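# Carry tube rack through self-closing door to desk

## Task

Move the tube rack off the counter, take it through the self-closing door and set it on the desk, using r1, r2 or both. Done only when: the rack stands upright on the desk; each tube sits fully down in a hole; the door is closed; the robot(s) have released the rack and backed away. Fails at once if the rack or any tube reaches the floor, or if a robot falls or is left leaning.

## Robot and tools

Robots. Two identical Hello Robot Stretch 4 units, r1 and r2, each with an omni-wheel base, a lift on a mast, a forward-telescoping arm, a three-joint wrist (yaw, pitch, roll) and a two-finger gripper. About 1.6 m tall; the base rim lies within 0.23 m of the base origin. Each has four cameras: <r>_head_camera, <r>_head_left_camera, <r>_head_right_camera (fisheye) and <r>_wrist_camera. A loose object may occasionally get a small shove from outside.

Frames. Base frame: origin on the floor below the base centre, x forward, y left, z up. hand_pose (link pinch, a point between the open fingertips) is reported in it and may be slightly off. Odometry frame = base frame at scene start; base_odometry counts wheel turns only, so slip shows as travel. Heading is positive to the left, -3.142 to 3.142. Each robot reports only in its own frames; relative positions between robots come only from images, lidar_m and wrist_depth_mm.

execute_actions(actions, cameras). actions is a list holding one action object or none (empty = just report state and images). The action is keyed by "r1" and/or "r2"; each value may contain "base", "joints", "pace", "contact_limits", or instead "end_of_arm" alone. All listed motions start together. base takes exactly one relative offset from where the base last reported itself: translate_m (metres, forward +, -2 to 2), strafe_m (metres, left +, -2 to 2) or rotate_rad (radians, counter-clockwise +, -3.2 to 3.2). joints holds absolute targets by name: lift_m 0 to 1.2 m; arm_m 0 to 0.55 m extension; wrist_yaw_rad -1.134 to 4.276 (0 forward, + left, 3.14 folded, above 3.4 may hit the arm); wrist_pitch_rad -1.117 to 4.259 (0 level, 1.57 pointing down); wrist_roll_rad -1.117 to 4.259 (0 fingers level, + clockwise viewed from behind); gripper_m -0.038 to 0.141 fingertip gap in metres (below 0 they squeeze each other). Out-of-range joint targets are clipped and noted; any other bad value or unknown key rejects the whole call. pace: "slow", "default", "fast", "max" (base 0.1/0.3/0.4/0.6 m/s, 1/2/3/4 rad/s; a raised lift lowers these). contact_limits: {"arm_m": 0 to 0.75}, push allowed before stopping, default 0.5. end_of_arm: "enable_torque" revives wrist/gripper motors that shut off. Actions last at most 15 s. Omitted joints or robots may still be pushing to old targets. cameras: list of names, or "all"/omitted for all, [] for none. If a result reports a stop, later calls in the same reply are skipped.

wait(seconds 0 to 10) lets time pass without commands. zoom_image(camera, region [x0,y0,x1,y1] pixels, max 504x504) enlarges the latest image. read_manual gives licence text only. finished_scene(scene) ends the scene irreversibly and reports success; the next scene's task then appears.

Results. base_status/joint_status: "done"; "off_target" (stopped short, maybe still pushing); "contact_stop_at_<key>" (hit something; that part goes slack, a slack lift may sag, slack wheels may roll); "limit_stop_at_<name>" (e.g. own_body, tilt over 6 degrees: lift, arm, wheels go slack until level); "torque_fault" (wrist motor limp until enable_torque). on_its_own lists uncommanded behaviour; "held at" is the held target. turned_by_wheels vs turned_by_imu differing over ~0.1 rad means a collision or slip. base_tilt in degrees, forward/right positive, fixed bias up to 1.5. motor_effort in percent, peak in brackets; wheels positive = turning right. lidar_m: 12 sectors of 30 degrees, first straight ahead, counter-clockwise (4th left, 7th behind, 10th right); "-" means nothing seen or closer than 0.25 m; it misses glass and thin legs, sees other robots. wrist_depth_mm: 7x7 grid of depths 100 to 2000 mm.

Gripping. Command a gap smaller than the object; the squeeze pulls it toward the wrist, opening pushes it away. Only a clear gripper effort change signals a firm hold. Fingertips pressed on a surface can stick: raise the lift.

Avoid. Robot-to-robot pressing (fails the run; once bases touch, any more driving is hard pressing). Turning or driving with over 1 kg held and arm_m above 0.2, especially fast. Strong pushes with a high gripper. When both carry one load, unequal travel (up to ~3 cm per metre) can tip a robot. Over ~2 kg in a level gripper faults the wrist. Dropping the rack or tubes, slamming the door. To unfold at the start, send lift_m 0.4 with wrist_yaw_rad 0.

Each tool is called after "Call:" in YAML: its name, and indented under it one key for each argument.

## Session

Call:
execute_actions:
  actions: []

Scene clock: 0.00 s.
r1.base_odometry: x=+0.000 y=+0.000 heading=+0.000 (m, m, rad; r1's odometry frame)
r1.turned_by_wheels: +0.000 (rad since the last result)
r1.turned_by_imu: +0.000 (rad since the last result)
r1.base_tilt: forward=+0.3 right=+0.1 (deg)
r1.lidar_m: 0.73 0.84 1.38 1.55 1.81 2.32 1.22 1.19 0.94 0.93 0.99 0.75
r1.base_status: not commanded
r1.joint_positions: lift_m=+0.154 arm_m=+0.000 wrist_yaw_rad=+3.058 wrist_pitch_rad=+0.017 wrist_roll_rad=-0.008 gripper_m=+0.057
r1.joint_status: not commanded
r1.motor_effort: lift_m=+19 arm_m=+0 wrist_yaw_rad=+0 wrist_pitch_rad=-6 wrist_roll_rad=+1 gripper_m=-1 wheel_0=+0 wheel_1=-1 wheel_2=+0 (%)
r1.hand_pose: x=-0.1089 y=+0.1111 z=+0.3271 quat_wxyz=(+0.042, -0.009, -0.004, +0.999) (m; r1's base frame)
r1.wrist_depth_mm: - 146 - - - - - / - 144 - - - - - / - 131 222 - - - - / 112 143 277 - - - - / 1229 1808 1661 - - - - / 1281 1464 213 1499 214 1499 1464 / 946 854 866 145 866 904 976
r2.base_odometry: x=+0.000 y=+0.000 heading=+0.000 (m, m, rad; r2's odometry frame)
r2.turned_by_wheels: +0.000 (rad since the last result)
r2.turned_by_imu: +0.000 (rad since the last result)
r2.base_tilt: forward=+0.3 right=-0.3 (deg)
r2.lidar_m: 1.23 2.43 1.98 1.98 1.14 0.91 0.91 0.77 0.60 0.59 0.66 1.05
r2.base_status: not commanded
r2.joint_positions: lift_m=+0.219 arm_m=+0.003 wrist_yaw_rad=+3.206 wrist_pitch_rad=+0.020 wrist_roll_rad=-0.010 gripper_m=+0.057
r2.joint_status: not commanded
r2.motor_effort: lift_m=+18 arm_m=+0 wrist_yaw_rad=-2 wrist_pitch_rad=-5 wrist_roll_rad=+1 gripper_m=-3 wheel_0=+0 wheel_1=+0 wheel_2=+0 (%)
r2.hand_pose: x=-0.1198 y=+0.0688 z=+0.3911 quat_wxyz=(-0.032, -0.010, -0.005, +0.999) (m; r2's base frame)
r2.wrist_depth_mm: - 136 270 1008 976 946 904 / - 114 136 1025 991 946 904 / - 117 142 1008 976 946 904 / 137 137 225 1025 976 946 931 / 222 1138 1464 1025 991 960 931 / 842 1078 195 1042 196 991 946 / 831 931 1008 107 976 917 960
pictures: r1_head_camera, r1_head_left_camera, r1_head_right_camera, r1_wrist_camera, r2_head_camera, r2_head_left_camera, r2_head_right_camera, r2_wrist_camera
Images, in order (width x height): r1_head_camera 420x560, r1_head_left_camera 420x672, r1_head_right_camera 420x672, r1_wrist_camera 616x392, r2_head_camera 420x560, r2_head_left_camera 420x672, r2_head_right_camera 420x672, r2_wrist_camera 616x392.

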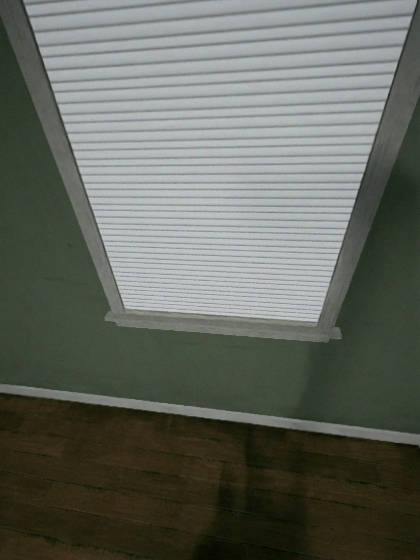

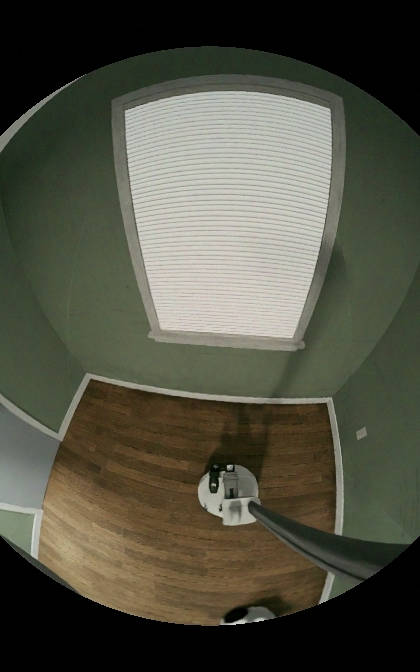

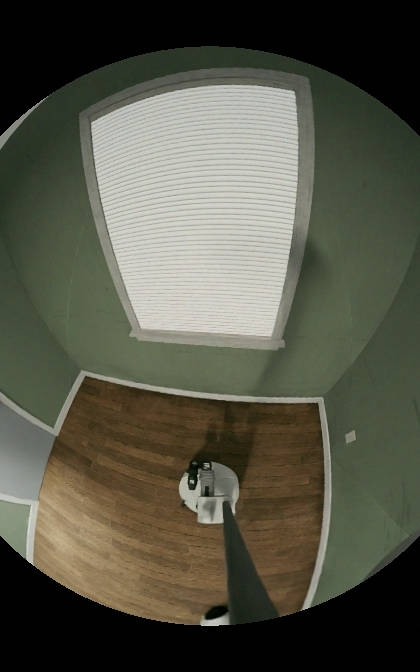

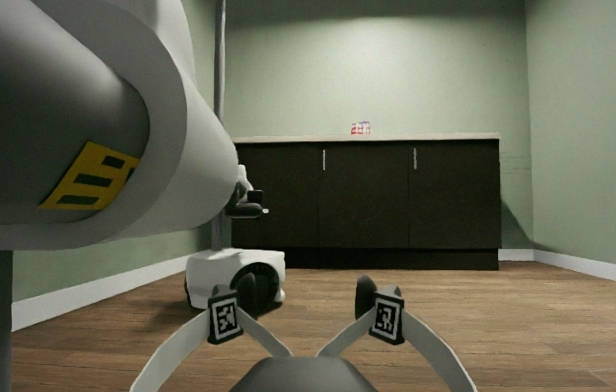

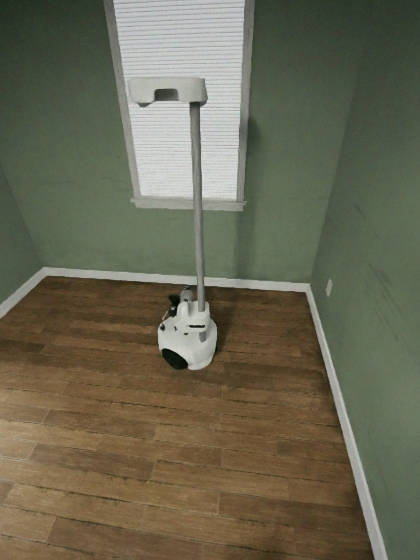

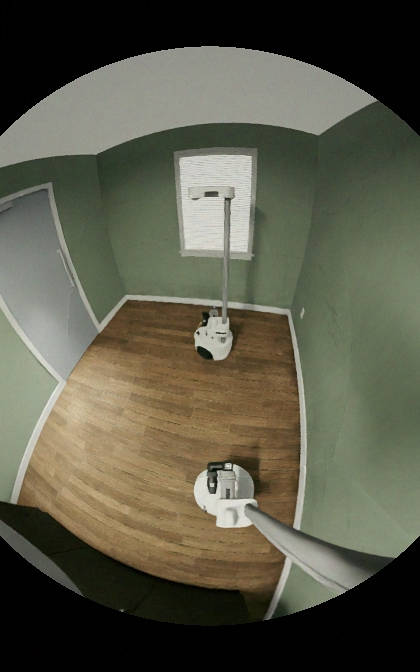

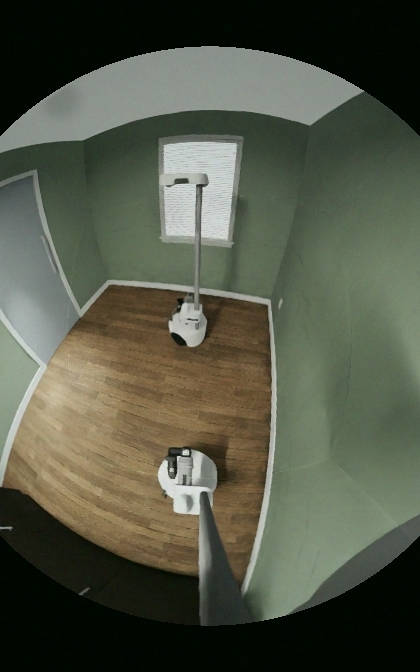

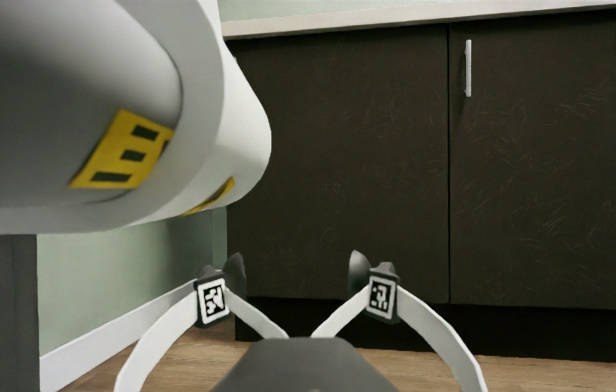

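Call:
execute_actions:
  actions:
    - {"r1":{"base":{"rotate_rad":1.47},"joints":{"lift_m":0.8,"wrist_yaw_rad":0}},"r2":{"base":{"rotate_rad":3.0},"joints":{"lift_m":0.9}}}

Scene clock: 5.63 s.
r1.base_odometry: x=+0.000 y=+0.000 heading=+1.470 (m, m, rad; r1's odometry frame)
r1.turned_by_wheels: +1.470 (rad since the last result)
r1.turned_by_imu: +1.474 (rad since the last result)
r1.base_tilt: forward=+0.3 right=+0.1 (deg)
r1.lidar_m: 1.57 1.73 2.36 1.22 1.25 0.96 0.92 0.99 0.77 0.73 0.80 1.19
r1.base_status: done
r1.joint_positions: lift_m=+0.800 arm_m=+0.000 wrist_yaw_rad=+0.000 wrist_pitch_rad=+0.017 wrist_roll_rad=-0.008 gripper_m=+0.057
r1.joint_status: all done
r1.motor_effort: lift_m=+22(25) arm_m=-1(0) wrist_yaw_rad=-1(6) wrist_pitch_rad=-7(5) wrist_roll_rad=+0(1) gripper_m=-4(1) wheel_0=-1(9) wheel_1=-1(7) wheel_2=-1(11) (%)
r1.hand_pose: x=+0.4597 y=-0.0873 z=+0.9729 quat_wxyz=(+1.000, -0.004, +0.009, +0.000) (m; r1's base frame)
r1.wrist_depth_mm: 1618 1537 1499 1499 1430 1430 1160 / 1576 1537 1499 1464 1464 1430 1138 / 1576 1537 1499 1430 1464 1430 1138 / 1537 1537 1464 1464 1430 1430 1160 / 1537 1537 1464 1464 1397 1430 1138 / 1537 1537 213 1430 215 1397 1160 / 1537 1499 1464 145 1397 1366 1182
r2.base_odometry: x=+0.000 y=+0.000 heading=+3.000 (m, m, rad; r2's odometry frame)
r2.turned_by_wheels: +3.000 (rad since the last result)
r2.turned_by_imu: +3.035 (rad since the last result)
r2.base_tilt: forward=+0.4 right=-0.3 (deg)
r2.lidar_m: 0.87 0.85 0.62 0.60 0.62 0.90 1.22 1.26 2.03 1.96 1.23 0.93
r2.base_status: done
r2.joint_positions: lift_m=+0.900 arm_m=+0.003 wrist_yaw_rad=+3.206 wrist_pitch_rad=+0.020 wrist_roll_rad=-0.010 gripper_m=+0.057
r2.joint_status: all done
r2.motor_effort: lift_m=+20(13) arm_m=-1(0) wrist_yaw_rad=-1(1) wrist_pitch_rad=-6(7) wrist_roll_rad=+0(1) gripper_m=-2(2) wheel_0=+0(6) wheel_1=-1(5) wheel_2=-1(5) (%)
r2.hand_pose: x=-0.1198 y=+0.0688 z=+1.0724 quat_wxyz=(-0.032, -0.010, -0.005, +0.999) (m; r2's base frame)
r2.wrist_depth_mm: - 136 272 - - 1255 842 / - 114 137 - - 1255 831 / - 117 142 - - 1255 842 / 137 137 226 - - 1255 842 / 223 - - - - 1281 842 / - - 195 - 196 1281 854 / - - - 107 - 1098 854
pictures: r1_head_camera, r1_head_left_camera, r1_head_right_camera, r1_wrist_camera, r2_head_camera, r2_head_left_camera, r2_head_right_camera, r2_wrist_camera
Images, in order (width x height): r1_head_camera 420x560, r1_head_left_camera 420x672, r1_head_right_camera 420x672, r1_wrist_camera 616x392, r2_head_camera 420x560, r2_head_left_camera 420x672, r2_head_right_camera 420x672, r2_wrist_camera 616x392.

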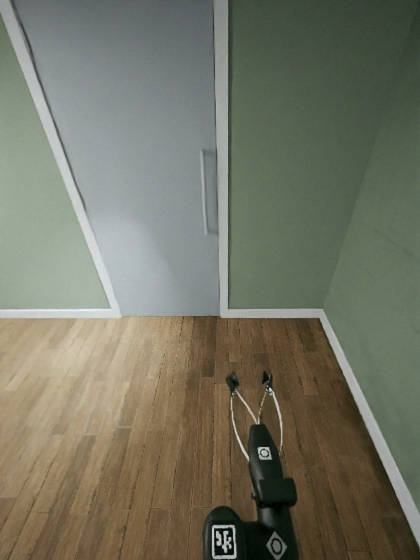

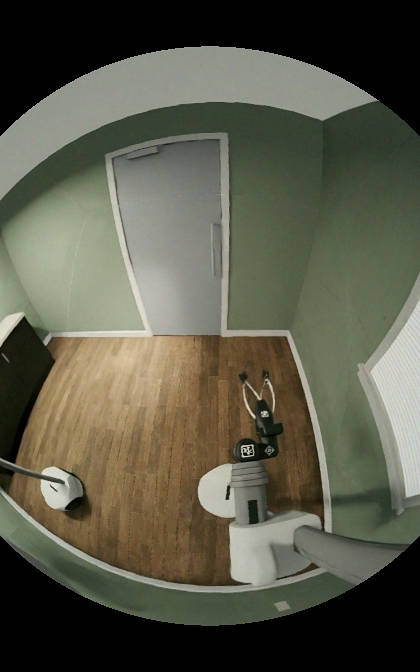

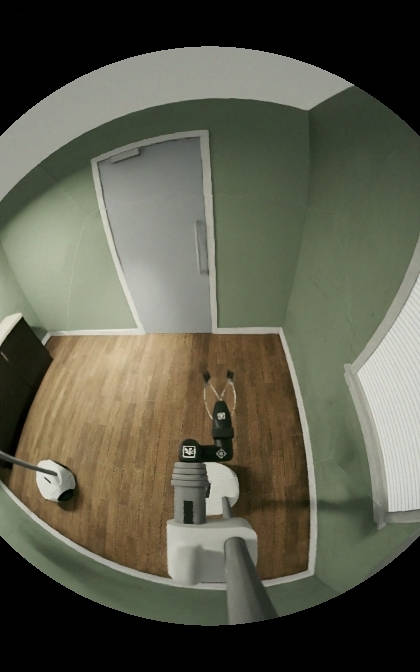

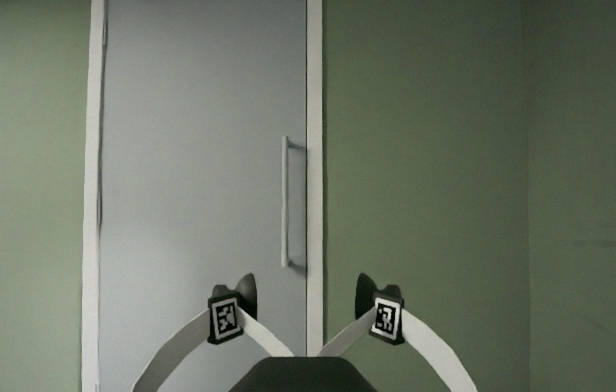

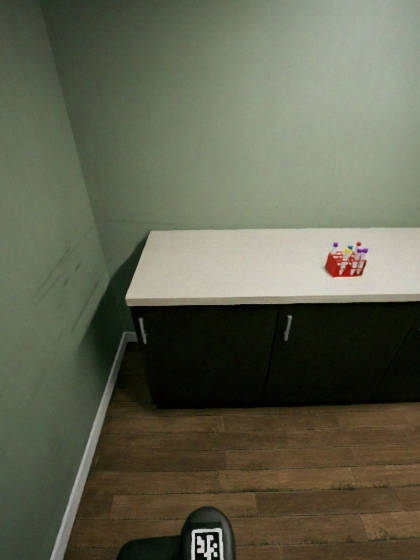

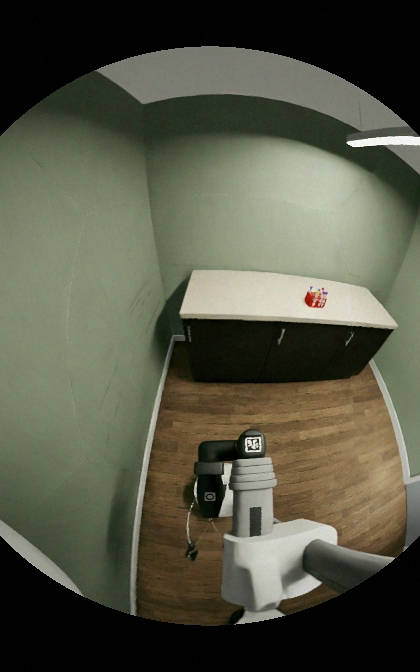

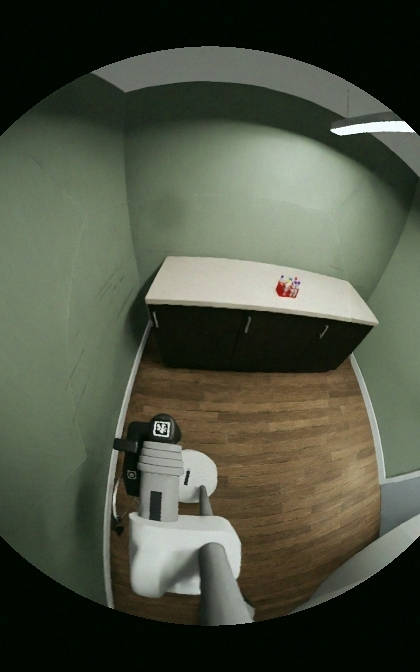

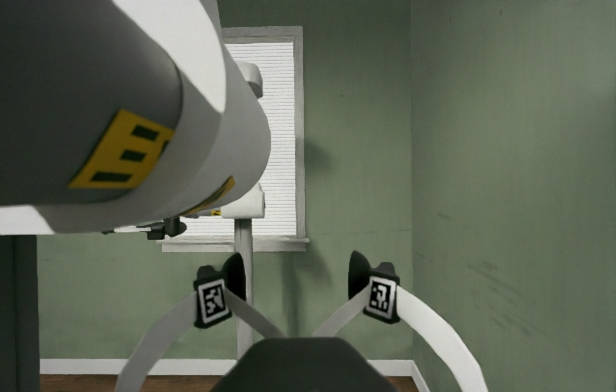

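Call:
execute_actions:
  actions:
    - {"r1":{"base":{"translate_m":0.55},"joints":{"gripper_m":0.12,"wrist_yaw_rad":-0.07}},"r2":{"base":{"strafe_m":-0.48},"joints":{"lift_m":0.95,"wrist_yaw_rad":0,"wrist_pitch_rad":0.3,"gripper_m":0.14}}}
  cameras: ["r1_head_camera","r1_wrist_camera","r2_head_camera","r2_wrist_camera"]

Scene clock: 19.47 s.
r1.base_odometry: x=+0.055 y=+0.547 heading=+1.470 (m, m, rad; r1's odometry frame)
r1.turned_by_wheels: +0.000 (rad since the last result)
r1.turned_by_imu: +0.000 (rad since the last result)
r1.base_tilt: forward=+0.3 right=+0.1 (deg)
r1.lidar_m: 1.01 1.15 1.65 1.23 1.25 1.52 1.47 1.07 0.80 0.76 0.87 1.10
r1.base_status: done
r1.joint_positions: lift_m=+0.800 arm_m=+0.000 wrist_yaw_rad=-0.070 wrist_pitch_rad=+0.017 wrist_roll_rad=-0.008 gripper_m=+0.120
r1.joint_status: all done
r1.motor_effort: lift_m=+22(22) arm_m=+0(0) wrist_yaw_rad=+0(0) wrist_pitch_rad=-6(7) wrist_roll_rad=+0(0) gripper_m=+0(0) wheel_0=+2(8) wheel_1=+2(6) wheel_2=+0(8) (%)
r1.hand_pose: x=+0.4529 y=-0.1074 z=+0.9730 quat_wxyz=(+0.999, -0.004, +0.009, -0.035) (m; r1's base frame)
r1.wrist_depth_mm: 917 917 917 917 917 904 904 / 917 917 917 904 904 904 904 / 904 891 891 891 904 904 904 / 904 904 904 891 904 891 891 / 891 891 904 891 891 891 878 / 891 891 820 878 218 878 878 / 878 878 878 145 878 866 878
r2.base_odometry: x=+0.068 y=+0.475 heading=+3.000 (m, m, rad; r2's odometry frame)
r2.turned_by_wheels: +0.000 (rad since the last result)
r2.turned_by_imu: +0.002 (rad since the last result)
r2.base_tilt: forward=+0.2 right=-0.2 (deg)
r2.lidar_m: 0.86 0.91 1.11 1.08 1.13 1.62 1.24 1.23 1.54 1.49 1.22 0.89
r2.base_status: done
r2.joint_positions: lift_m=+0.950 arm_m=+0.003 wrist_yaw_rad=+0.000 wrist_pitch_rad=+0.302 wrist_roll_rad=-0.010 gripper_m=+0.140
r2.joint_status: all done
r2.motor_effort: lift_m=+19(21) arm_m=+0(0) wrist_yaw_rad=-2(7) wrist_pitch_rad=-5(4) wrist_roll_rad=+1(1) gripper_m=+0(3) wheel_0=-1(9) wheel_1=+0(8) wheel_2=+0(1) (%)
r2.hand_pose: x=+0.4491 y=-0.0874 z=+1.0423 quat_wxyz=(+0.989, -0.005, +0.150, +0.001) (m; r2's base frame)
r2.wrist_depth_mm: 1160 1160 1160 1182 1182 1182 1205 / 1182 1205 1229 1205 1229 1229 1229 / 1255 1255 1255 1229 1255 1281 1281 / 820 820 831 798 831 831 820 / 723 699 732 741 741 741 750 / 759 202 750 768 759 778 798 / 788 798 798 107 820 831 842
pictures: r1_head_camera, r1_wrist_camera, r2_head_camera, r2_wrist_camera
Images, in order (width x height): r1_head_camera 420x560, r1_wrist_camera 616x392, r2_head_camera 420x560, r2_wrist_camera 616x392.

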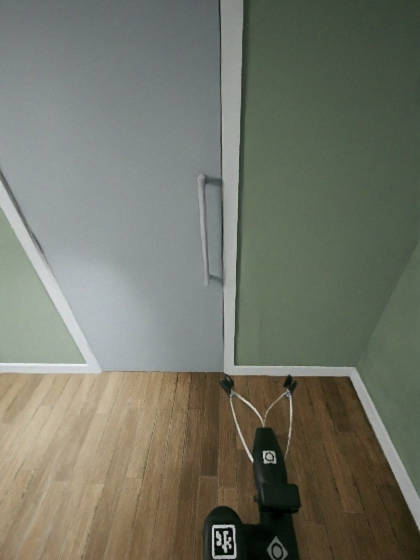

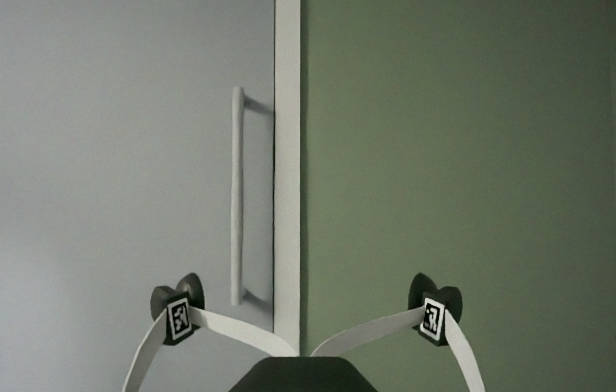

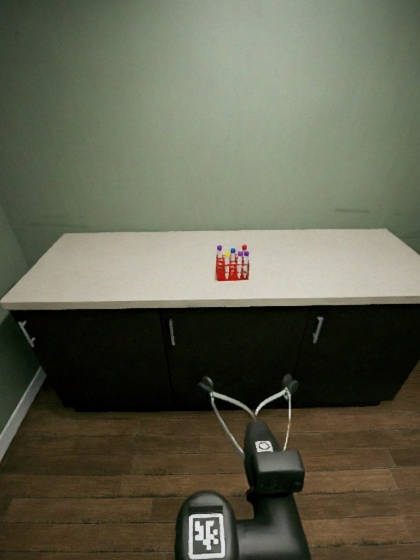

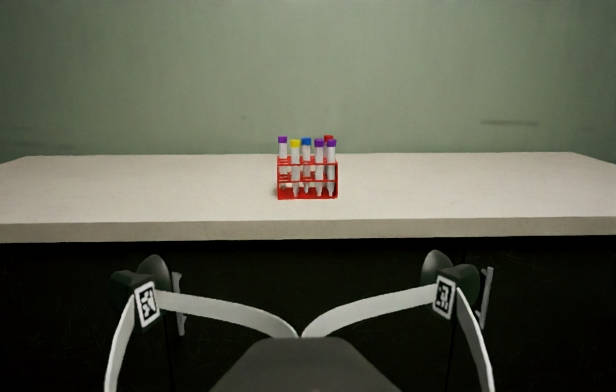

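Call:
execute_actions:
  actions:
    - {"r1":{"base":{"strafe_m":0.145},"joints":{"arm_m":0.3}},"r2":{"base":{"translate_m":0.3}}}
  cameras: ["r1_head_camera","r1_wrist_camera","r2_head_camera","r2_wrist_camera"]

Scene clock: 27.87 s.
r1.base_odometry: x=-0.089 y=+0.562 heading=+1.470 (m, m, rad; r1's odometry frame)
r1.turned_by_wheels: +0.000 (rad since the last result)
r1.turned_by_imu: +0.000 (rad since the last result)
r1.base_tilt: forward=+0.3 right=+0.1 (deg)
r1.lidar_m: 1.04 1.15 1.65 1.37 1.41 1.52 1.47 1.29 0.95 0.92 1.00 1.12
r1.base_status: done
r1.joint_positions: lift_m=+0.800 arm_m=+0.299 wrist_yaw_rad=-0.070 wrist_pitch_rad=+0.017 wrist_roll_rad=-0.008 gripper_m=+0.120
r1.joint_status: all done
r1.motor_effort: lift_m=+22(22) arm_m=+6(7) wrist_yaw_rad=+0(1) wrist_pitch_rad=-6(7) wrist_roll_rad=+1(0) gripper_m=+0(4) wheel_0=-1(6) wheel_1=+1(11) wheel_2=+0(1) (%)
r1.hand_pose: x=+0.7514 y=-0.1073 z=+0.9730 quat_wxyz=(+0.999, -0.004, +0.009, -0.035) (m; r1's base frame)
r1.wrist_depth_mm: 615 615 615 609 609 609 603 / 609 609 609 603 603 603 597 / 603 603 603 603 597 597 597 / 603 603 603 597 597 591 591 / 597 597 597 597 591 585 591 / 597 597 591 591 218 591 585 / 591 591 585 145 580 585 585
r2.base_odometry: x=-0.229 y=+0.518 heading=+3.000 (m, m, rad; r2's odometry frame)
r2.turned_by_wheels: +0.000 (rad since the last result)
r2.turned_by_imu: +0.000 (rad since the last result)
r2.base_tilt: forward=+0.3 right=-0.2 (deg)
r2.lidar_m: 0.56 0.59 0.87 1.06 1.12 1.64 1.38 1.40 1.54 1.50 0.81 0.60
r2.base_status: done
r2.joint_positions: lift_m=+0.950 arm_m=+0.003 wrist_yaw_rad=+0.000 wrist_pitch_rad=+0.302 wrist_roll_rad=-0.010 gripper_m=+0.140
r2.joint_status: not commanded
r2.motor_effort: lift_m=+19(19) arm_m=+0(0) wrist_yaw_rad=-2(2) wrist_pitch_rad=-5(7) wrist_roll_rad=+1(1) gripper_m=+1(1) wheel_0=+2(6) wheel_1=+2(7) wheel_2=-1(9) (%)
r2.hand_pose: x=+0.4491 y=-0.0874 z=+1.0423 quat_wxyz=(+0.989, -0.005, +0.150, +0.001) (m; r2's base frame)
r2.wrist_depth_mm: 878 904 891 904 904 917 917 / 917 931 931 946 946 946 946 / 960 960 960 976 991 991 991 / 820 831 831 539 820 820 820 / 564 569 569 525 530 569 569 / 433 202 415 433 415 421 433 / 445 445 445 107 455 462 469
pictures: r1_head_camera, r1_wrist_camera, r2_head_camera, r2_wrist_camera
Images, in order (width x height): r1_head_camera 420x560, r1_wrist_camera 616x392, r2_head_camera 420x560, r2_wrist_camera 616x392.

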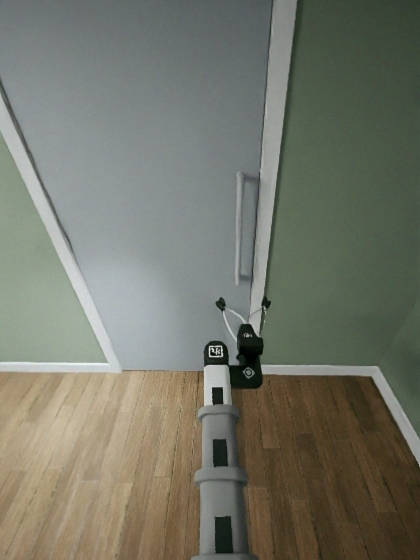

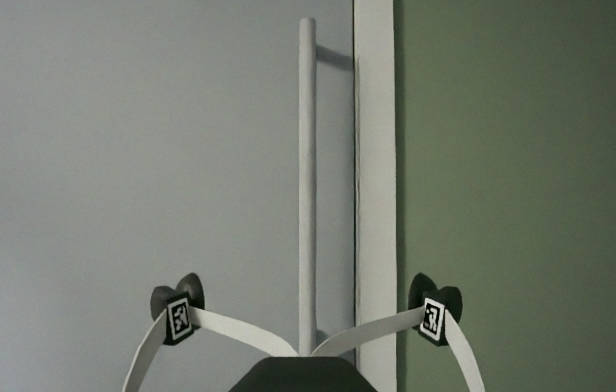

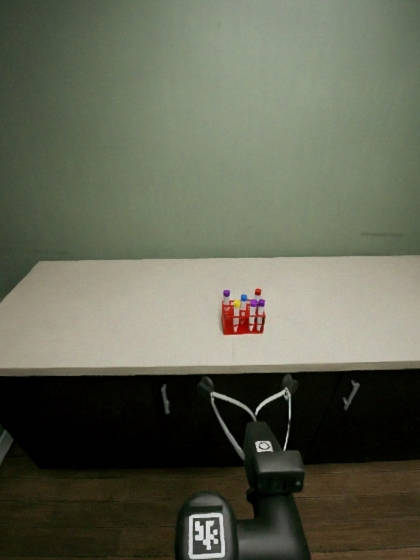

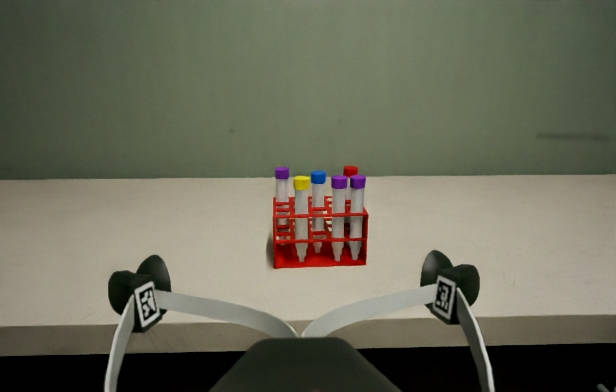

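Call:
execute_actions:
  actions:
    - {"r1":{"base":{"translate_m":0.08},"joints":{"arm_m":0.5,"gripper_m":0.09}},"r2":{"base":{"strafe_m":-0.035},"joints":{"wrist_yaw_rad":0.04,"arm_m":0.15,"lift_m":0.9}}}
  cameras: ["r1_head_camera","r1_wrist_camera","r2_head_camera","r2_wrist_camera"]

Scene clock: 34.27 s.
r1.base_odometry: x=-0.081 y=+0.641 heading=+1.470 (m, m, rad; r1's odometry frame)
r1.turned_by_wheels: +0.000 (rad since the last result)
r1.turned_by_imu: +0.000 (rad since the last result)
r1.base_tilt: forward=+0.3 right=+0.1 (deg)
r1.lidar_m: 0.95 1.07 1.56 1.37 1.37 1.61 1.55 1.28 0.94 0.91 1.03 1.04
r1.base_status: done
r1.joint_positions: lift_m=+0.800 arm_m=+0.499 wrist_yaw_rad=-0.070 wrist_pitch_rad=+0.017 wrist_roll_rad=-0.008 gripper_m=+0.090
r1.joint_status: all done
r1.motor_effort: lift_m=+21(21) arm_m=+7(8) wrist_yaw_rad=-1(0) wrist_pitch_rad=-7(6) wrist_roll_rad=+0(0) gripper_m=-3(2) wheel_0=+1(6) wheel_1=+3(7) wheel_2=-1(11) (%)
r1.hand_pose: x=+0.9514 y=-0.1073 z=+0.9730 quat_wxyz=(+0.999, -0.004, +0.009, -0.035) (m; r1's base frame)
r1.wrist_depth_mm: 324 322 322 322 320 306 319 / 320 320 319 319 319 304 317 / 319 317 317 317 317 301 315 / 317 317 317 315 315 301 314 / 315 314 314 314 312 298 310 / 312 312 216 310 213 297 309 / 312 309 310 145 307 296 307
r2.base_odometry: x=-0.224 y=+0.552 heading=+3.000 (m, m, rad; r2's odometry frame)
r2.turned_by_wheels: +0.000 (rad since the last result)
r2.turned_by_imu: +0.000 (rad since the last result)
r2.base_tilt: forward=+0.4 right=-0.3 (deg)
r2.lidar_m: 0.57 0.62 0.88 1.08 1.17 1.66 1.39 1.38 1.51 1.46 0.80 0.58
r2.base_status: done
r2.joint_positions: lift_m=+0.900 arm_m=+0.149 wrist_yaw_rad=+0.040 wrist_pitch_rad=+0.302 wrist_roll_rad=-0.010 gripper_m=+0.140
r2.joint_status: all done
r2.motor_effort: lift_m=+16(23) arm_m=+7(6) wrist_yaw_rad=-1(3) wrist_pitch_rad=-4(7) wrist_roll_rad=+1(1) gripper_m=+0(1) wheel_0=-2(8) wheel_1=+0(9) wheel_2=+0(0) (%)
r2.hand_pose: x=+0.5985 y=-0.0763 z=+0.9925 quat_wxyz=(+0.988, -0.008, +0.150, +0.021) (m; r2's base frame)
r2.wrist_depth_mm: 768 768 768 768 768 759 759 / 798 798 798 798 788 788 798 / 842 831 831 831 820 831 831 / 661 661 654 353 603 654 654 / 455 452 430 375 402 452 452 / 345 202 315 345 317 315 345 / 279 279 285 107 279 278 279
pictures: r1_head_camera, r1_wrist_camera, r2_head_camera, r2_wrist_camera
Images, in order (width x height): r1_head_camera 420x560, r1_wrist_camera 616x392, r2_head_camera 420x560, r2_wrist_camera 616x392.

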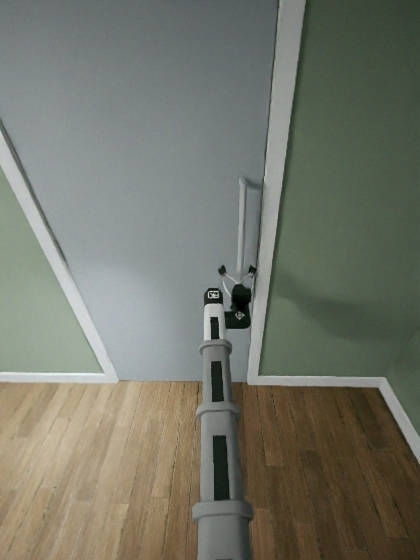

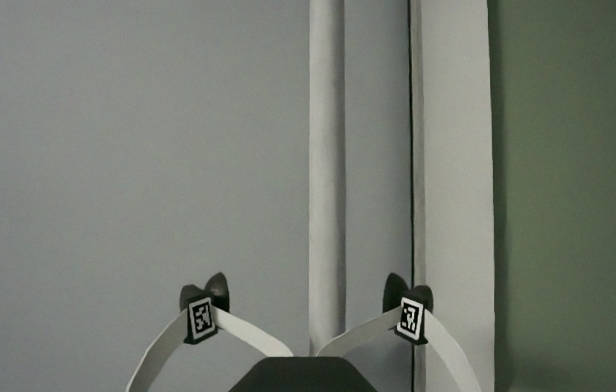

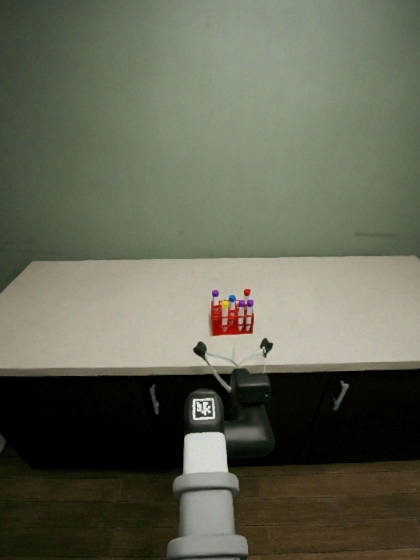

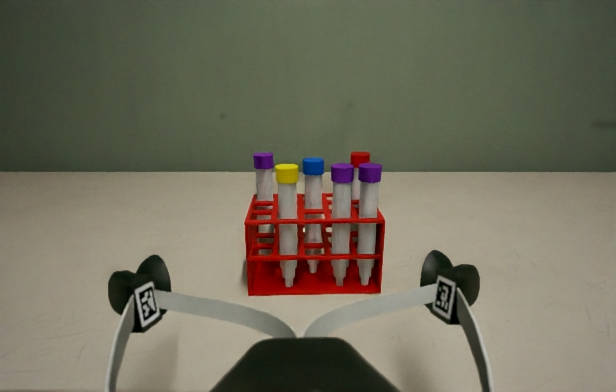

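Call:
execute_actions:
  actions:
    - {"r1":{"base":{"strafe_m":-0.014},"joints":{"arm_m":0.53}},"r2":{"base":{"strafe_m":-0.014},"joints":{"arm_m":0.23,"lift_m":0.865}}}
  cameras: ["r1_wrist_camera","r2_head_camera","r2_wrist_camera"]

Scene clock: 43.17 s.
r1.base_odometry: x=-0.067 y=+0.640 heading=+1.470 (m, m, rad; r1's odometry frame)
r1.turned_by_wheels: +0.000 (rad since the last result)
r1.turned_by_imu: +0.000 (rad since the last result)
r1.base_tilt: forward=+0.3 right=+0.2 (deg)
r1.lidar_m: 0.96 1.08 1.55 1.39 1.43 1.61 1.55 1.28 0.95 0.91 1.02 1.03
r1.base_status: done
r1.joint_positions: lift_m=+0.800 arm_m=+0.529 wrist_yaw_rad=-0.070 wrist_pitch_rad=+0.017 wrist_roll_rad=-0.008 gripper_m=+0.090
r1.joint_status: all done
r1.motor_effort: lift_m=+21(21) arm_m=+7(7) wrist_yaw_rad=+0(0) wrist_pitch_rad=-5(4) wrist_roll_rad=+0(0) gripper_m=-3(3) wheel_0=+1(9) wheel_1=-1(8) wheel_2=+0(4) (%)
r1.hand_pose: x=+0.9814 y=-0.1074 z=+0.9730 quat_wxyz=(+0.999, -0.004, +0.009, -0.035) (m; r1's base frame)
r1.wrist_depth_mm: 290 291 290 289 290 276 287 / 289 289 289 287 286 273 286 / 287 287 287 286 285 271 283 / 286 285 285 282 283 270 282 / 283 282 282 282 282 267 279 / 282 281 216 279 214 266 277 / 281 279 279 146 278 264 277
r2.base_odometry: x=-0.222 y=+0.566 heading=+3.000 (m, m, rad; r2's odometry frame)
r2.turned_by_wheels: +0.000 (rad since the last result)
r2.turned_by_imu: +0.001 (rad since the last result)
r2.base_tilt: forward=+0.3 right=-0.3 (deg)
r2.lidar_m: 0.57 0.58 0.87 1.12 1.19 1.69 1.41 1.41 1.49 1.45 0.81 0.58
r2.base_status: done
r2.joint_positions: lift_m=+0.865 arm_m=+0.229 wrist_yaw_rad=+0.040 wrist_pitch_rad=+0.302 wrist_roll_rad=-0.010 gripper_m=+0.140
r2.joint_status: all done
r2.motor_effort: lift_m=+16(22) arm_m=+6(6) wrist_yaw_rad=+0(1) wrist_pitch_rad=-5(4) wrist_roll_rad=+1(1) gripper_m=+0(0) wheel_0=+1(5) wheel_1=+0(8) wheel_2=+0(4) (%)
r2.hand_pose: x=+0.6785 y=-0.0763 z=+0.9576 quat_wxyz=(+0.988, -0.008, +0.150, +0.021) (m; r2's base frame)
r2.wrist_depth_mm: 699 699 691 691 691 683 691 / 723 732 723 715 723 715 723 / 759 759 750 741 741 741 750 / 549 544 312 264 496 544 539 / 373 375 325 286 278 375 373 / 286 202 260 281 262 260 286 / 231 230 235 107 231 230 230
pictures: r1_wrist_camera, r2_head_camera, r2_wrist_camera
Images, in order (width x height): r1_wrist_camera 616x392, r2_head_camera 420x560, r2_wrist_camera 616x392.

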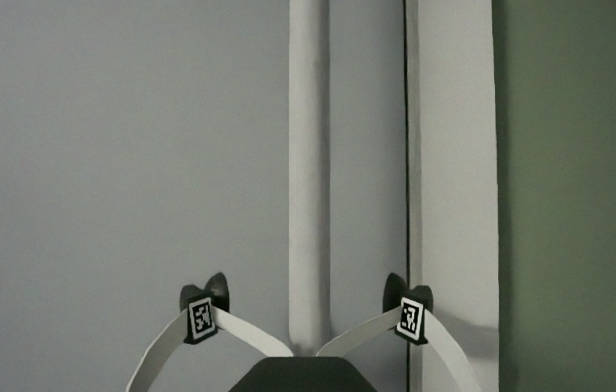

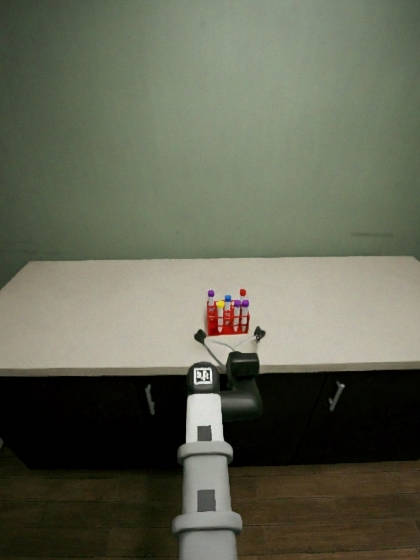

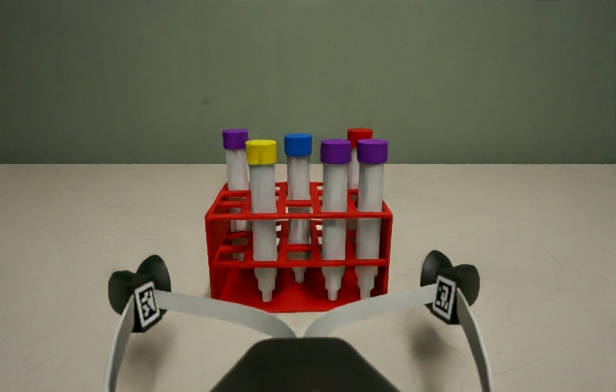

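Centered. Advance r2; close r1.

Call:
execute_actions:
  actions:
    - {"r1":{"joints":{"gripper_m":-0.02}},"r2":{"joints":{"arm_m":0.3},"pace":"slow","contact_limits":{"arm_m":0.2}}}
  cameras: ["r1_wrist_camera","r2_head_camera","r2_wrist_camera"]

Scene clock: 46.60 s.
r1.base_odometry: x=-0.067 y=+0.640 heading=+1.470 (m, m, rad; r1's odometry frame)
r1.turned_by_wheels: +0.000 (rad since the last result)
r1.turned_by_imu: +0.000 (rad since the last result)
r1.base_tilt: forward=+0.3 right=+0.1 (deg)
r1.lidar_m: 0.95 1.06 1.54 1.38 1.39 1.59 1.56 1.28 0.94 0.90 1.00 1.04
r1.base_status: not commanded
r1.joint_positions: lift_m=+0.800 arm_m=+0.530 wrist_yaw_rad=-0.067 wrist_pitch_rad=+0.017 wrist_roll_rad=-0.008 gripper_m=-0.019
r1.joint_status: all done
r1.motor_effort: lift_m=+21(22) arm_m=+2(7) wrist_yaw_rad=-8(8) wrist_pitch_rad=-4(4) wrist_roll_rad=+1(0) gripper_m=-22(26) wheel_0=-1(1) wheel_1=-1(1) wheel_2=+0(0) (%)
r1.hand_pose: x=+0.9824 y=-0.1066 z=+0.9730 quat_wxyz=(+0.999, -0.004, +0.009, -0.034) (m; r1's base frame)
r1.wrist_depth_mm: 290 289 289 287 287 273 285 / 289 289 286 285 286 271 283 / 286 285 285 283 283 270 282 / 285 283 283 282 282 267 279 / 283 282 281 279 281 266 277 / 281 281 279 206 191 264 277 / 279 278 278 203 276 264 274
r2.base_odometry: x=-0.222 y=+0.566 heading=+3.000 (m, m, rad; r2's odometry frame)
r2.turned_by_wheels: +0.000 (rad since the last result)
r2.turned_by_imu: +0.000 (rad since the last result)
r2.base_tilt: forward=+0.4 right=-0.3 (deg)
r2.lidar_m: 0.57 0.60 0.83 1.11 1.18 1.67 1.40 1.42 1.50 1.43 0.81 0.60
r2.base_status: not commanded
r2.joint_positions: lift_m=+0.865 arm_m=+0.299 wrist_yaw_rad=+0.040 wrist_pitch_rad=+0.302 wrist_roll_rad=-0.010 gripper_m=+0.140
r2.joint_status: all done
r2.motor_effort: lift_m=+16(16) arm_m=+7(7) wrist_yaw_rad=-2(1) wrist_pitch_rad=-5(3) wrist_roll_rad=+1(1) gripper_m=+1(1) wheel_0=+0(0) wheel_1=-1(1) wheel_2=+0(0) (%)
r2.contact_limits: arm_m 0.2
r2.hand_pose: x=+0.7485 y=-0.0763 z=+0.9576 quat_wxyz=(+0.988, -0.008, +0.150, +0.021) (m; r2's base frame)
r2.wrist_depth_mm: 634 634 627 634 627 627 627 / 661 661 654 661 654 654 647 / 691 683 683 683 676 683 676 / 544 539 241 216 193 539 539 / 375 373 204 216 200 373 373 / 285 202 201 228 206 259 285 / 230 230 222 107 221 230 230
pictures: r1_wrist_camera, r2_head_camera, r2_wrist_camera
Images, in order (width x height): r1_wrist_camera 616x392, r2_head_camera 420x560, r2_wrist_camera 616x392.

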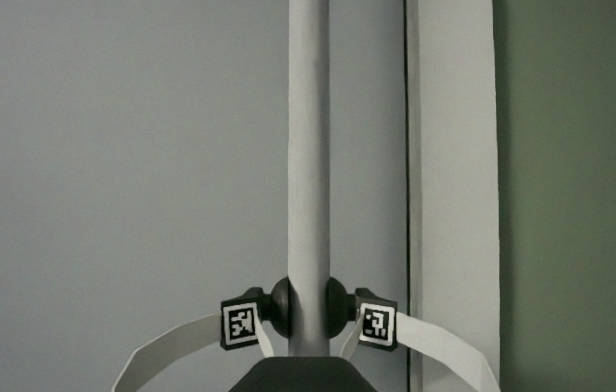

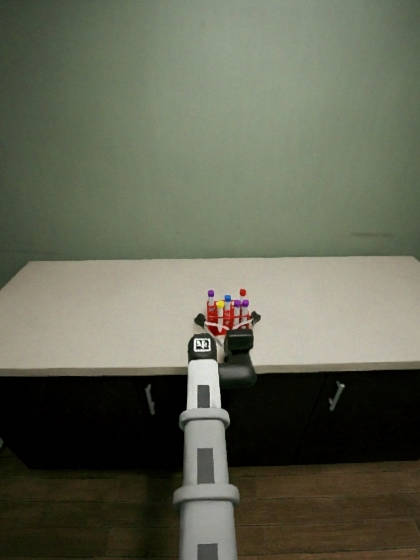

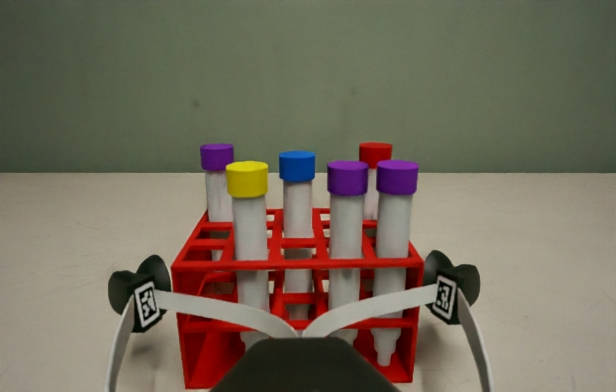

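Call:
execute_actions:
  actions:
    - {"r1":{"base":{"strafe_m":0.02},"joints":{"arm_m":0.40},"pace":"slow"},"r2":{"joints":{"gripper_m":0.08}}}
  cameras: ["r1_head_camera","r1_wrist_camera","r2_wrist_camera"]

Scene clock: 51.87 s.
r1.base_odometry: x=-0.087 y=+0.642 heading=+1.470 (m, m, rad; r1's odometry frame)
r1.turned_by_wheels: +0.000 (rad since the last result)
r1.turned_by_imu: +0.000 (rad since the last result)
r1.base_tilt: forward=+0.4 right=+0.2 (deg)
r1.lidar_m: 0.94 1.07 1.55 1.36 1.38 1.61 1.55 1.28 0.95 0.94 1.01 1.04
r1.base_status: done
r1.joint_positions: lift_m=+0.800 arm_m=+0.401 wrist_yaw_rad=-0.070 wrist_pitch_rad=+0.017 wrist_roll_rad=-0.008 gripper_m=-0.020
r1.joint_status: all done
r1.motor_effort: lift_m=+21(22) arm_m=-6(9) wrist_yaw_rad=+0(31) wrist_pitch_rad=-5(7) wrist_roll_rad=+0(1) gripper_m=-13(24) wheel_0=+0(15) wheel_1=-2(5) wheel_2=+0(7) (%)
r1.hand_pose: x=+0.8537 y=-0.1074 z=+0.9730 quat_wxyz=(+0.999, -0.004, +0.009, -0.035) (m; r1's base frame)
r1.wrist_depth_mm: 421 424 421 421 407 421 418 / 421 421 421 418 402 418 418 / 418 415 418 418 404 413 415 / 415 415 418 413 404 413 410 / 415 413 413 413 402 407 407 / 413 410 410 203 394 404 407 / 407 407 407 183 392 404 404
r2.base_odometry: x=-0.222 y=+0.566 heading=+3.000 (m, m, rad; r2's odometry frame)
r2.turned_by_wheels: +0.000 (rad since the last result)
r2.turned_by_imu: +0.000 (rad since the last result)
r2.base_tilt: forward=+0.4 right=-0.3 (deg)
r2.lidar_m: 0.58 0.60 0.88 1.09 1.18 1.68 1.38 1.39 1.52 1.44 0.82 0.58
r2.base_status: not commanded
r2.joint_positions: lift_m=+0.865 arm_m=+0.299 wrist_yaw_rad=+0.040 wrist_pitch_rad=+0.303 wrist_roll_rad=-0.010 gripper_m=+0.080
r2.joint_status: all done
r2.motor_effort: lift_m=+16(16) arm_m=+7(6) wrist_yaw_rad=-1(2) wrist_pitch_rad=-9(7) wrist_roll_rad=+1(1) gripper_m=-22(23) wheel_0=+0(1) wheel_1=-1(0) wheel_2=+0(0) (%)
r2.hand_pose: x=+0.7484 y=-0.0763 z=+0.9573 quat_wxyz=(+0.988, -0.008, +0.151, +0.021) (m; r2's base frame)
r2.wrist_depth_mm: 627 634 634 627 627 627 627 / 654 654 654 654 654 654 654 / 691 683 676 676 676 683 676 / 539 539 228 208 180 535 539 / 370 370 195 208 189 370 370 / 283 182 196 210 194 189 283 / 229 229 203 107 211 229 229
pictures: r1_head_camera, r1_wrist_camera, r2_wrist_camera
Images, in order (width x height): r1_head_camera 420x560, r1_wrist_camera 616x392, r2_wrist_camera 616x392.

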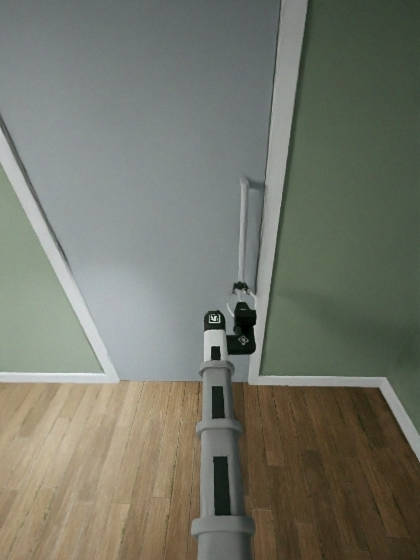

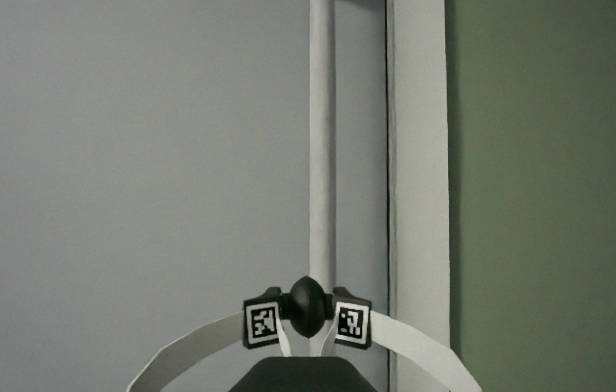

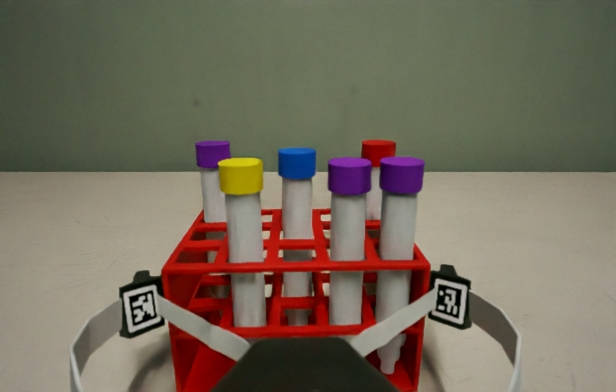

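Call:
execute_actions:
  actions:
    - {"r1":{"base":{"strafe_m":-0.41},"joints":{"arm_m":0.3,"wrist_yaw_rad":1.13,"gripper_m":0.07}},"r2":{"joints":{"lift_m":0.93},"pace":"slow"}}
  cameras: ["r2_wrist_camera"]

Call:
execute_actions:
  actions:
    - {"r1":{"base":{"translate_m":0.15},"joints":{"arm_m":0.42}},"r2":{"joints":{"arm_m":0.02},"base":{"strafe_m":0.55}}}
  cameras: ["r1_head_camera","r1_wrist_camera","r2_wrist_camera"]

Scene clock: 77.47 s.
r1.base_odometry: x=+0.321 y=+0.601 heading=+1.470 (m, m, rad; r1's odometry frame)
r1.turned_by_wheels: +0.000 (rad since the last result)
r1.turned_by_imu: -0.001 (rad since the last result)
r1.base_tilt: forward=+0.3 right=+0.1 (deg)
r1.lidar_m: 0.98 0.96 1.50 1.74 1.91 1.62 1.58 0.72 0.53 0.54 0.59 0.85
r1.base_status: done
r1.joint_positions: lift_m=+0.800 arm_m=+0.301 wrist_yaw_rad=+1.130 wrist_pitch_rad=+0.017 wrist_roll_rad=-0.008 gripper_m=+0.070
r1.joint_status: all done
r1.motor_effort: lift_m=+21(22) arm_m=-6(5) wrist_yaw_rad=+0(1) wrist_pitch_rad=-6(6) wrist_roll_rad=-1(0) gripper_m=-2(8) wheel_0=-1(12) wheel_1=+0(10) wheel_2=+0(2) (%)
r1.hand_pose: x=+0.6742 y=+0.2235 z=+0.9730 quat_wxyz=(+0.845, -0.008, +0.005, +0.535) (m; r1's base frame)
r1.wrist_depth_mm: - - - 1255 778 554 439 / - - - 1255 768 554 424 / - - - 1229 768 554 424 / - - - 1229 768 549 424 / - - - 1205 768 549 424 / - - 214 1229 204 549 421 / - - - 145 723 504 410
r2.base_odometry: x=-0.222 y=+0.566 heading=+3.000 (m, m, rad; r2's odometry frame)
r2.turned_by_wheels: +0.000 (rad since the last result)
r2.turned_by_imu: +0.001 (rad since the last result)
r2.base_tilt: forward=+0.4 right=-0.2 (deg)
r2.lidar_m: 0.56 0.62 0.89 1.11 1.16 1.68 1.78 1.84 1.50 1.43 0.81 0.60
r2.base_status: not commanded
r2.joint_positions: lift_m=+0.930 arm_m=+0.299 wrist_yaw_rad=+0.040 wrist_pitch_rad=+0.303 wrist_roll_rad=-0.010 gripper_m=+0.080
r2.joint_status: all done
r2.motor_effort: lift_m=+20(23) arm_m=+7(6) wrist_yaw_rad=-1(2) wrist_pitch_rad=-8(10) wrist_roll_rad=+1(0) gripper_m=-23(24) wheel_0=+0(0) wheel_1=-1(1) wheel_2=+0(0) (%)
r2.hand_pose: x=+0.7484 y=-0.0763 z=+1.0218 quat_wxyz=(+0.988, -0.008, +0.151, +0.021) (m; r2's base frame)
r2.wrist_depth_mm: 634 627 634 627 621 627 627 / 654 661 661 661 654 654 647 / 691 691 676 676 676 676 676 / 707 707 229 206 180 699 707 / 517 517 195 208 189 512 512 / 392 182 196 211 193 189 392 / 319 319 203 107 211 317 319
pictures: r2_wrist_camera
Images, in order (width x height): r2_wrist_camera 616x392.

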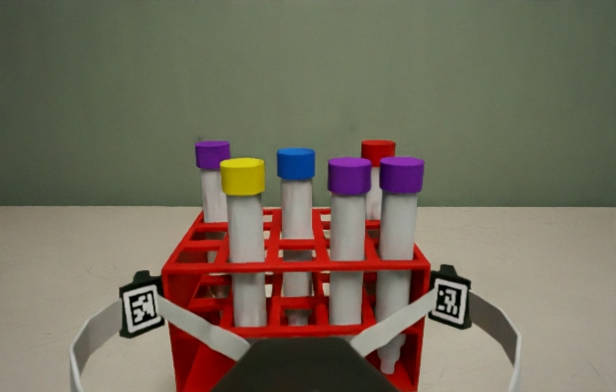

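Scene clock: 80.63 s.
r1.base_odometry: x=+0.336 y=+0.750 heading=+1.470 (m, m, rad; r1's odometry frame)
r1.turned_by_wheels: +0.000 (rad since the last result)
r1.turned_by_imu: +0.000 (rad since the last result)
r1.base_tilt: forward=+0.3 right=+0.2 (deg)
r1.lidar_m: 0.83 0.85 1.27 2.51 2.03 1.78 1.73 0.75 0.57 0.56 0.59 0.86
r1.base_status: done
r1.joint_positions: lift_m=+0.800 arm_m=+0.419 wrist_yaw_rad=+1.130 wrist_pitch_rad=+0.017 wrist_roll_rad=-0.008 gripper_m=+0.070
r1.joint_status: all done
r1.motor_effort: lift_m=+20(21) arm_m=+6(9) wrist_yaw_rad=-1(0) wrist_pitch_rad=-4(7) wrist_roll_rad=+1(0) gripper_m=-2(2) wheel_0=+2(3) wheel_1=+2(7) wheel_2=-1(12) (%)
r1.hand_pose: x=+0.7919 y=+0.2236 z=+0.9730 quat_wxyz=(+0.845, -0.008, +0.005, +0.535) (m; r1's base frame)
r1.wrist_depth_mm: - - 1464 424 304 200 179 / - - 1430 424 306 200 179 / - - 1397 424 304 200 179 / - - 1397 421 304 200 179 / - - 1366 418 303 199 178 / - - 214 415 204 199 178 / - - 1336 145 283 186 177
r2.base_odometry: x=-0.300 y=+0.022 heading=+3.000 (m, m, rad; r2's odometry frame)
r2.turned_by_wheels: +0.000 (rad since the last result)
r2.turned_by_imu: -0.001 (rad since the last result)
r2.base_tilt: forward=+0.4 right=-0.3 (deg)
r2.lidar_m: 0.41 0.62 0.58 0.57 0.59 0.88 2.50 2.04 2.05 1.99 0.84 0.49
r2.base_status: done
r2.joint_positions: lift_m=+0.930 arm_m=+0.021 wrist_yaw_rad=+0.040 wrist_pitch_rad=+0.304 wrist_roll_rad=-0.010 gripper_m=+0.080
r2.joint_status: all done
r2.motor_effort: lift_m=+20(21) arm_m=-6(6) wrist_yaw_rad=-1(0) wrist_pitch_rad=-9(10) wrist_roll_rad=+1(1) gripper_m=-23(24) wheel_0=+0(8) wheel_1=+0(11) wheel_2=+0(1) (%)
r2.hand_pose: x=+0.4706 y=-0.0763 z=+1.0218 quat_wxyz=(+0.988, -0.008, +0.151, +0.021) (m; r2's base frame)
r2.wrist_depth_mm: 891 891 891 891 878 891 878 / 931 931 931 931 931 931 931 / 960 991 960 960 960 976 960 / 946 917 227 206 181 750 750 / 842 517 199 208 190 517 517 / 410 182 195 211 194 190 407 / 449 449 203 107 212 445 442
pictures: r1_head_camera, r1_wrist_camera, r2_wrist_camera
Images, in order (width x height): r1_head_camera 420x560, r1_wrist_camera 616x392, r2_wrist_camera 616x392.

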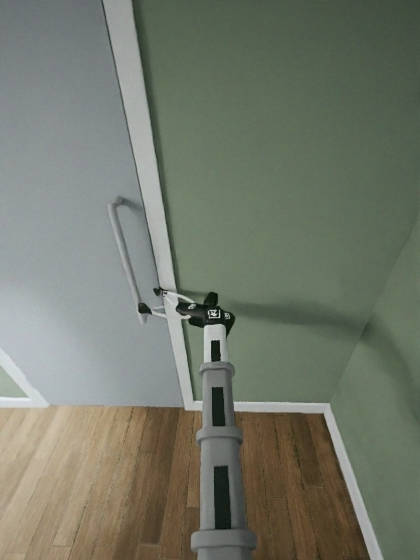

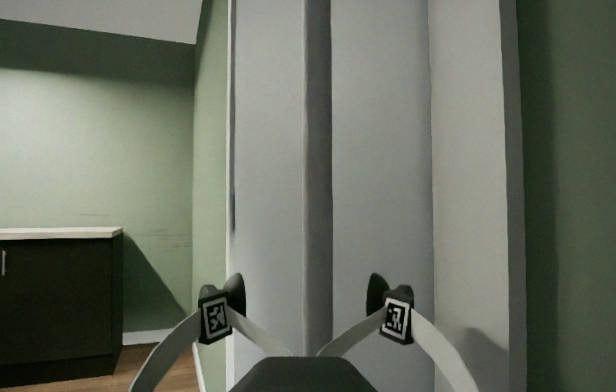

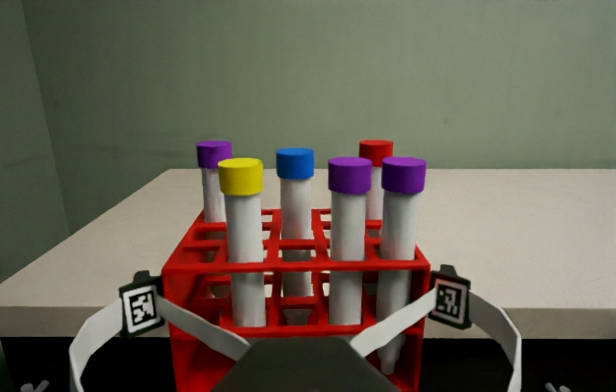

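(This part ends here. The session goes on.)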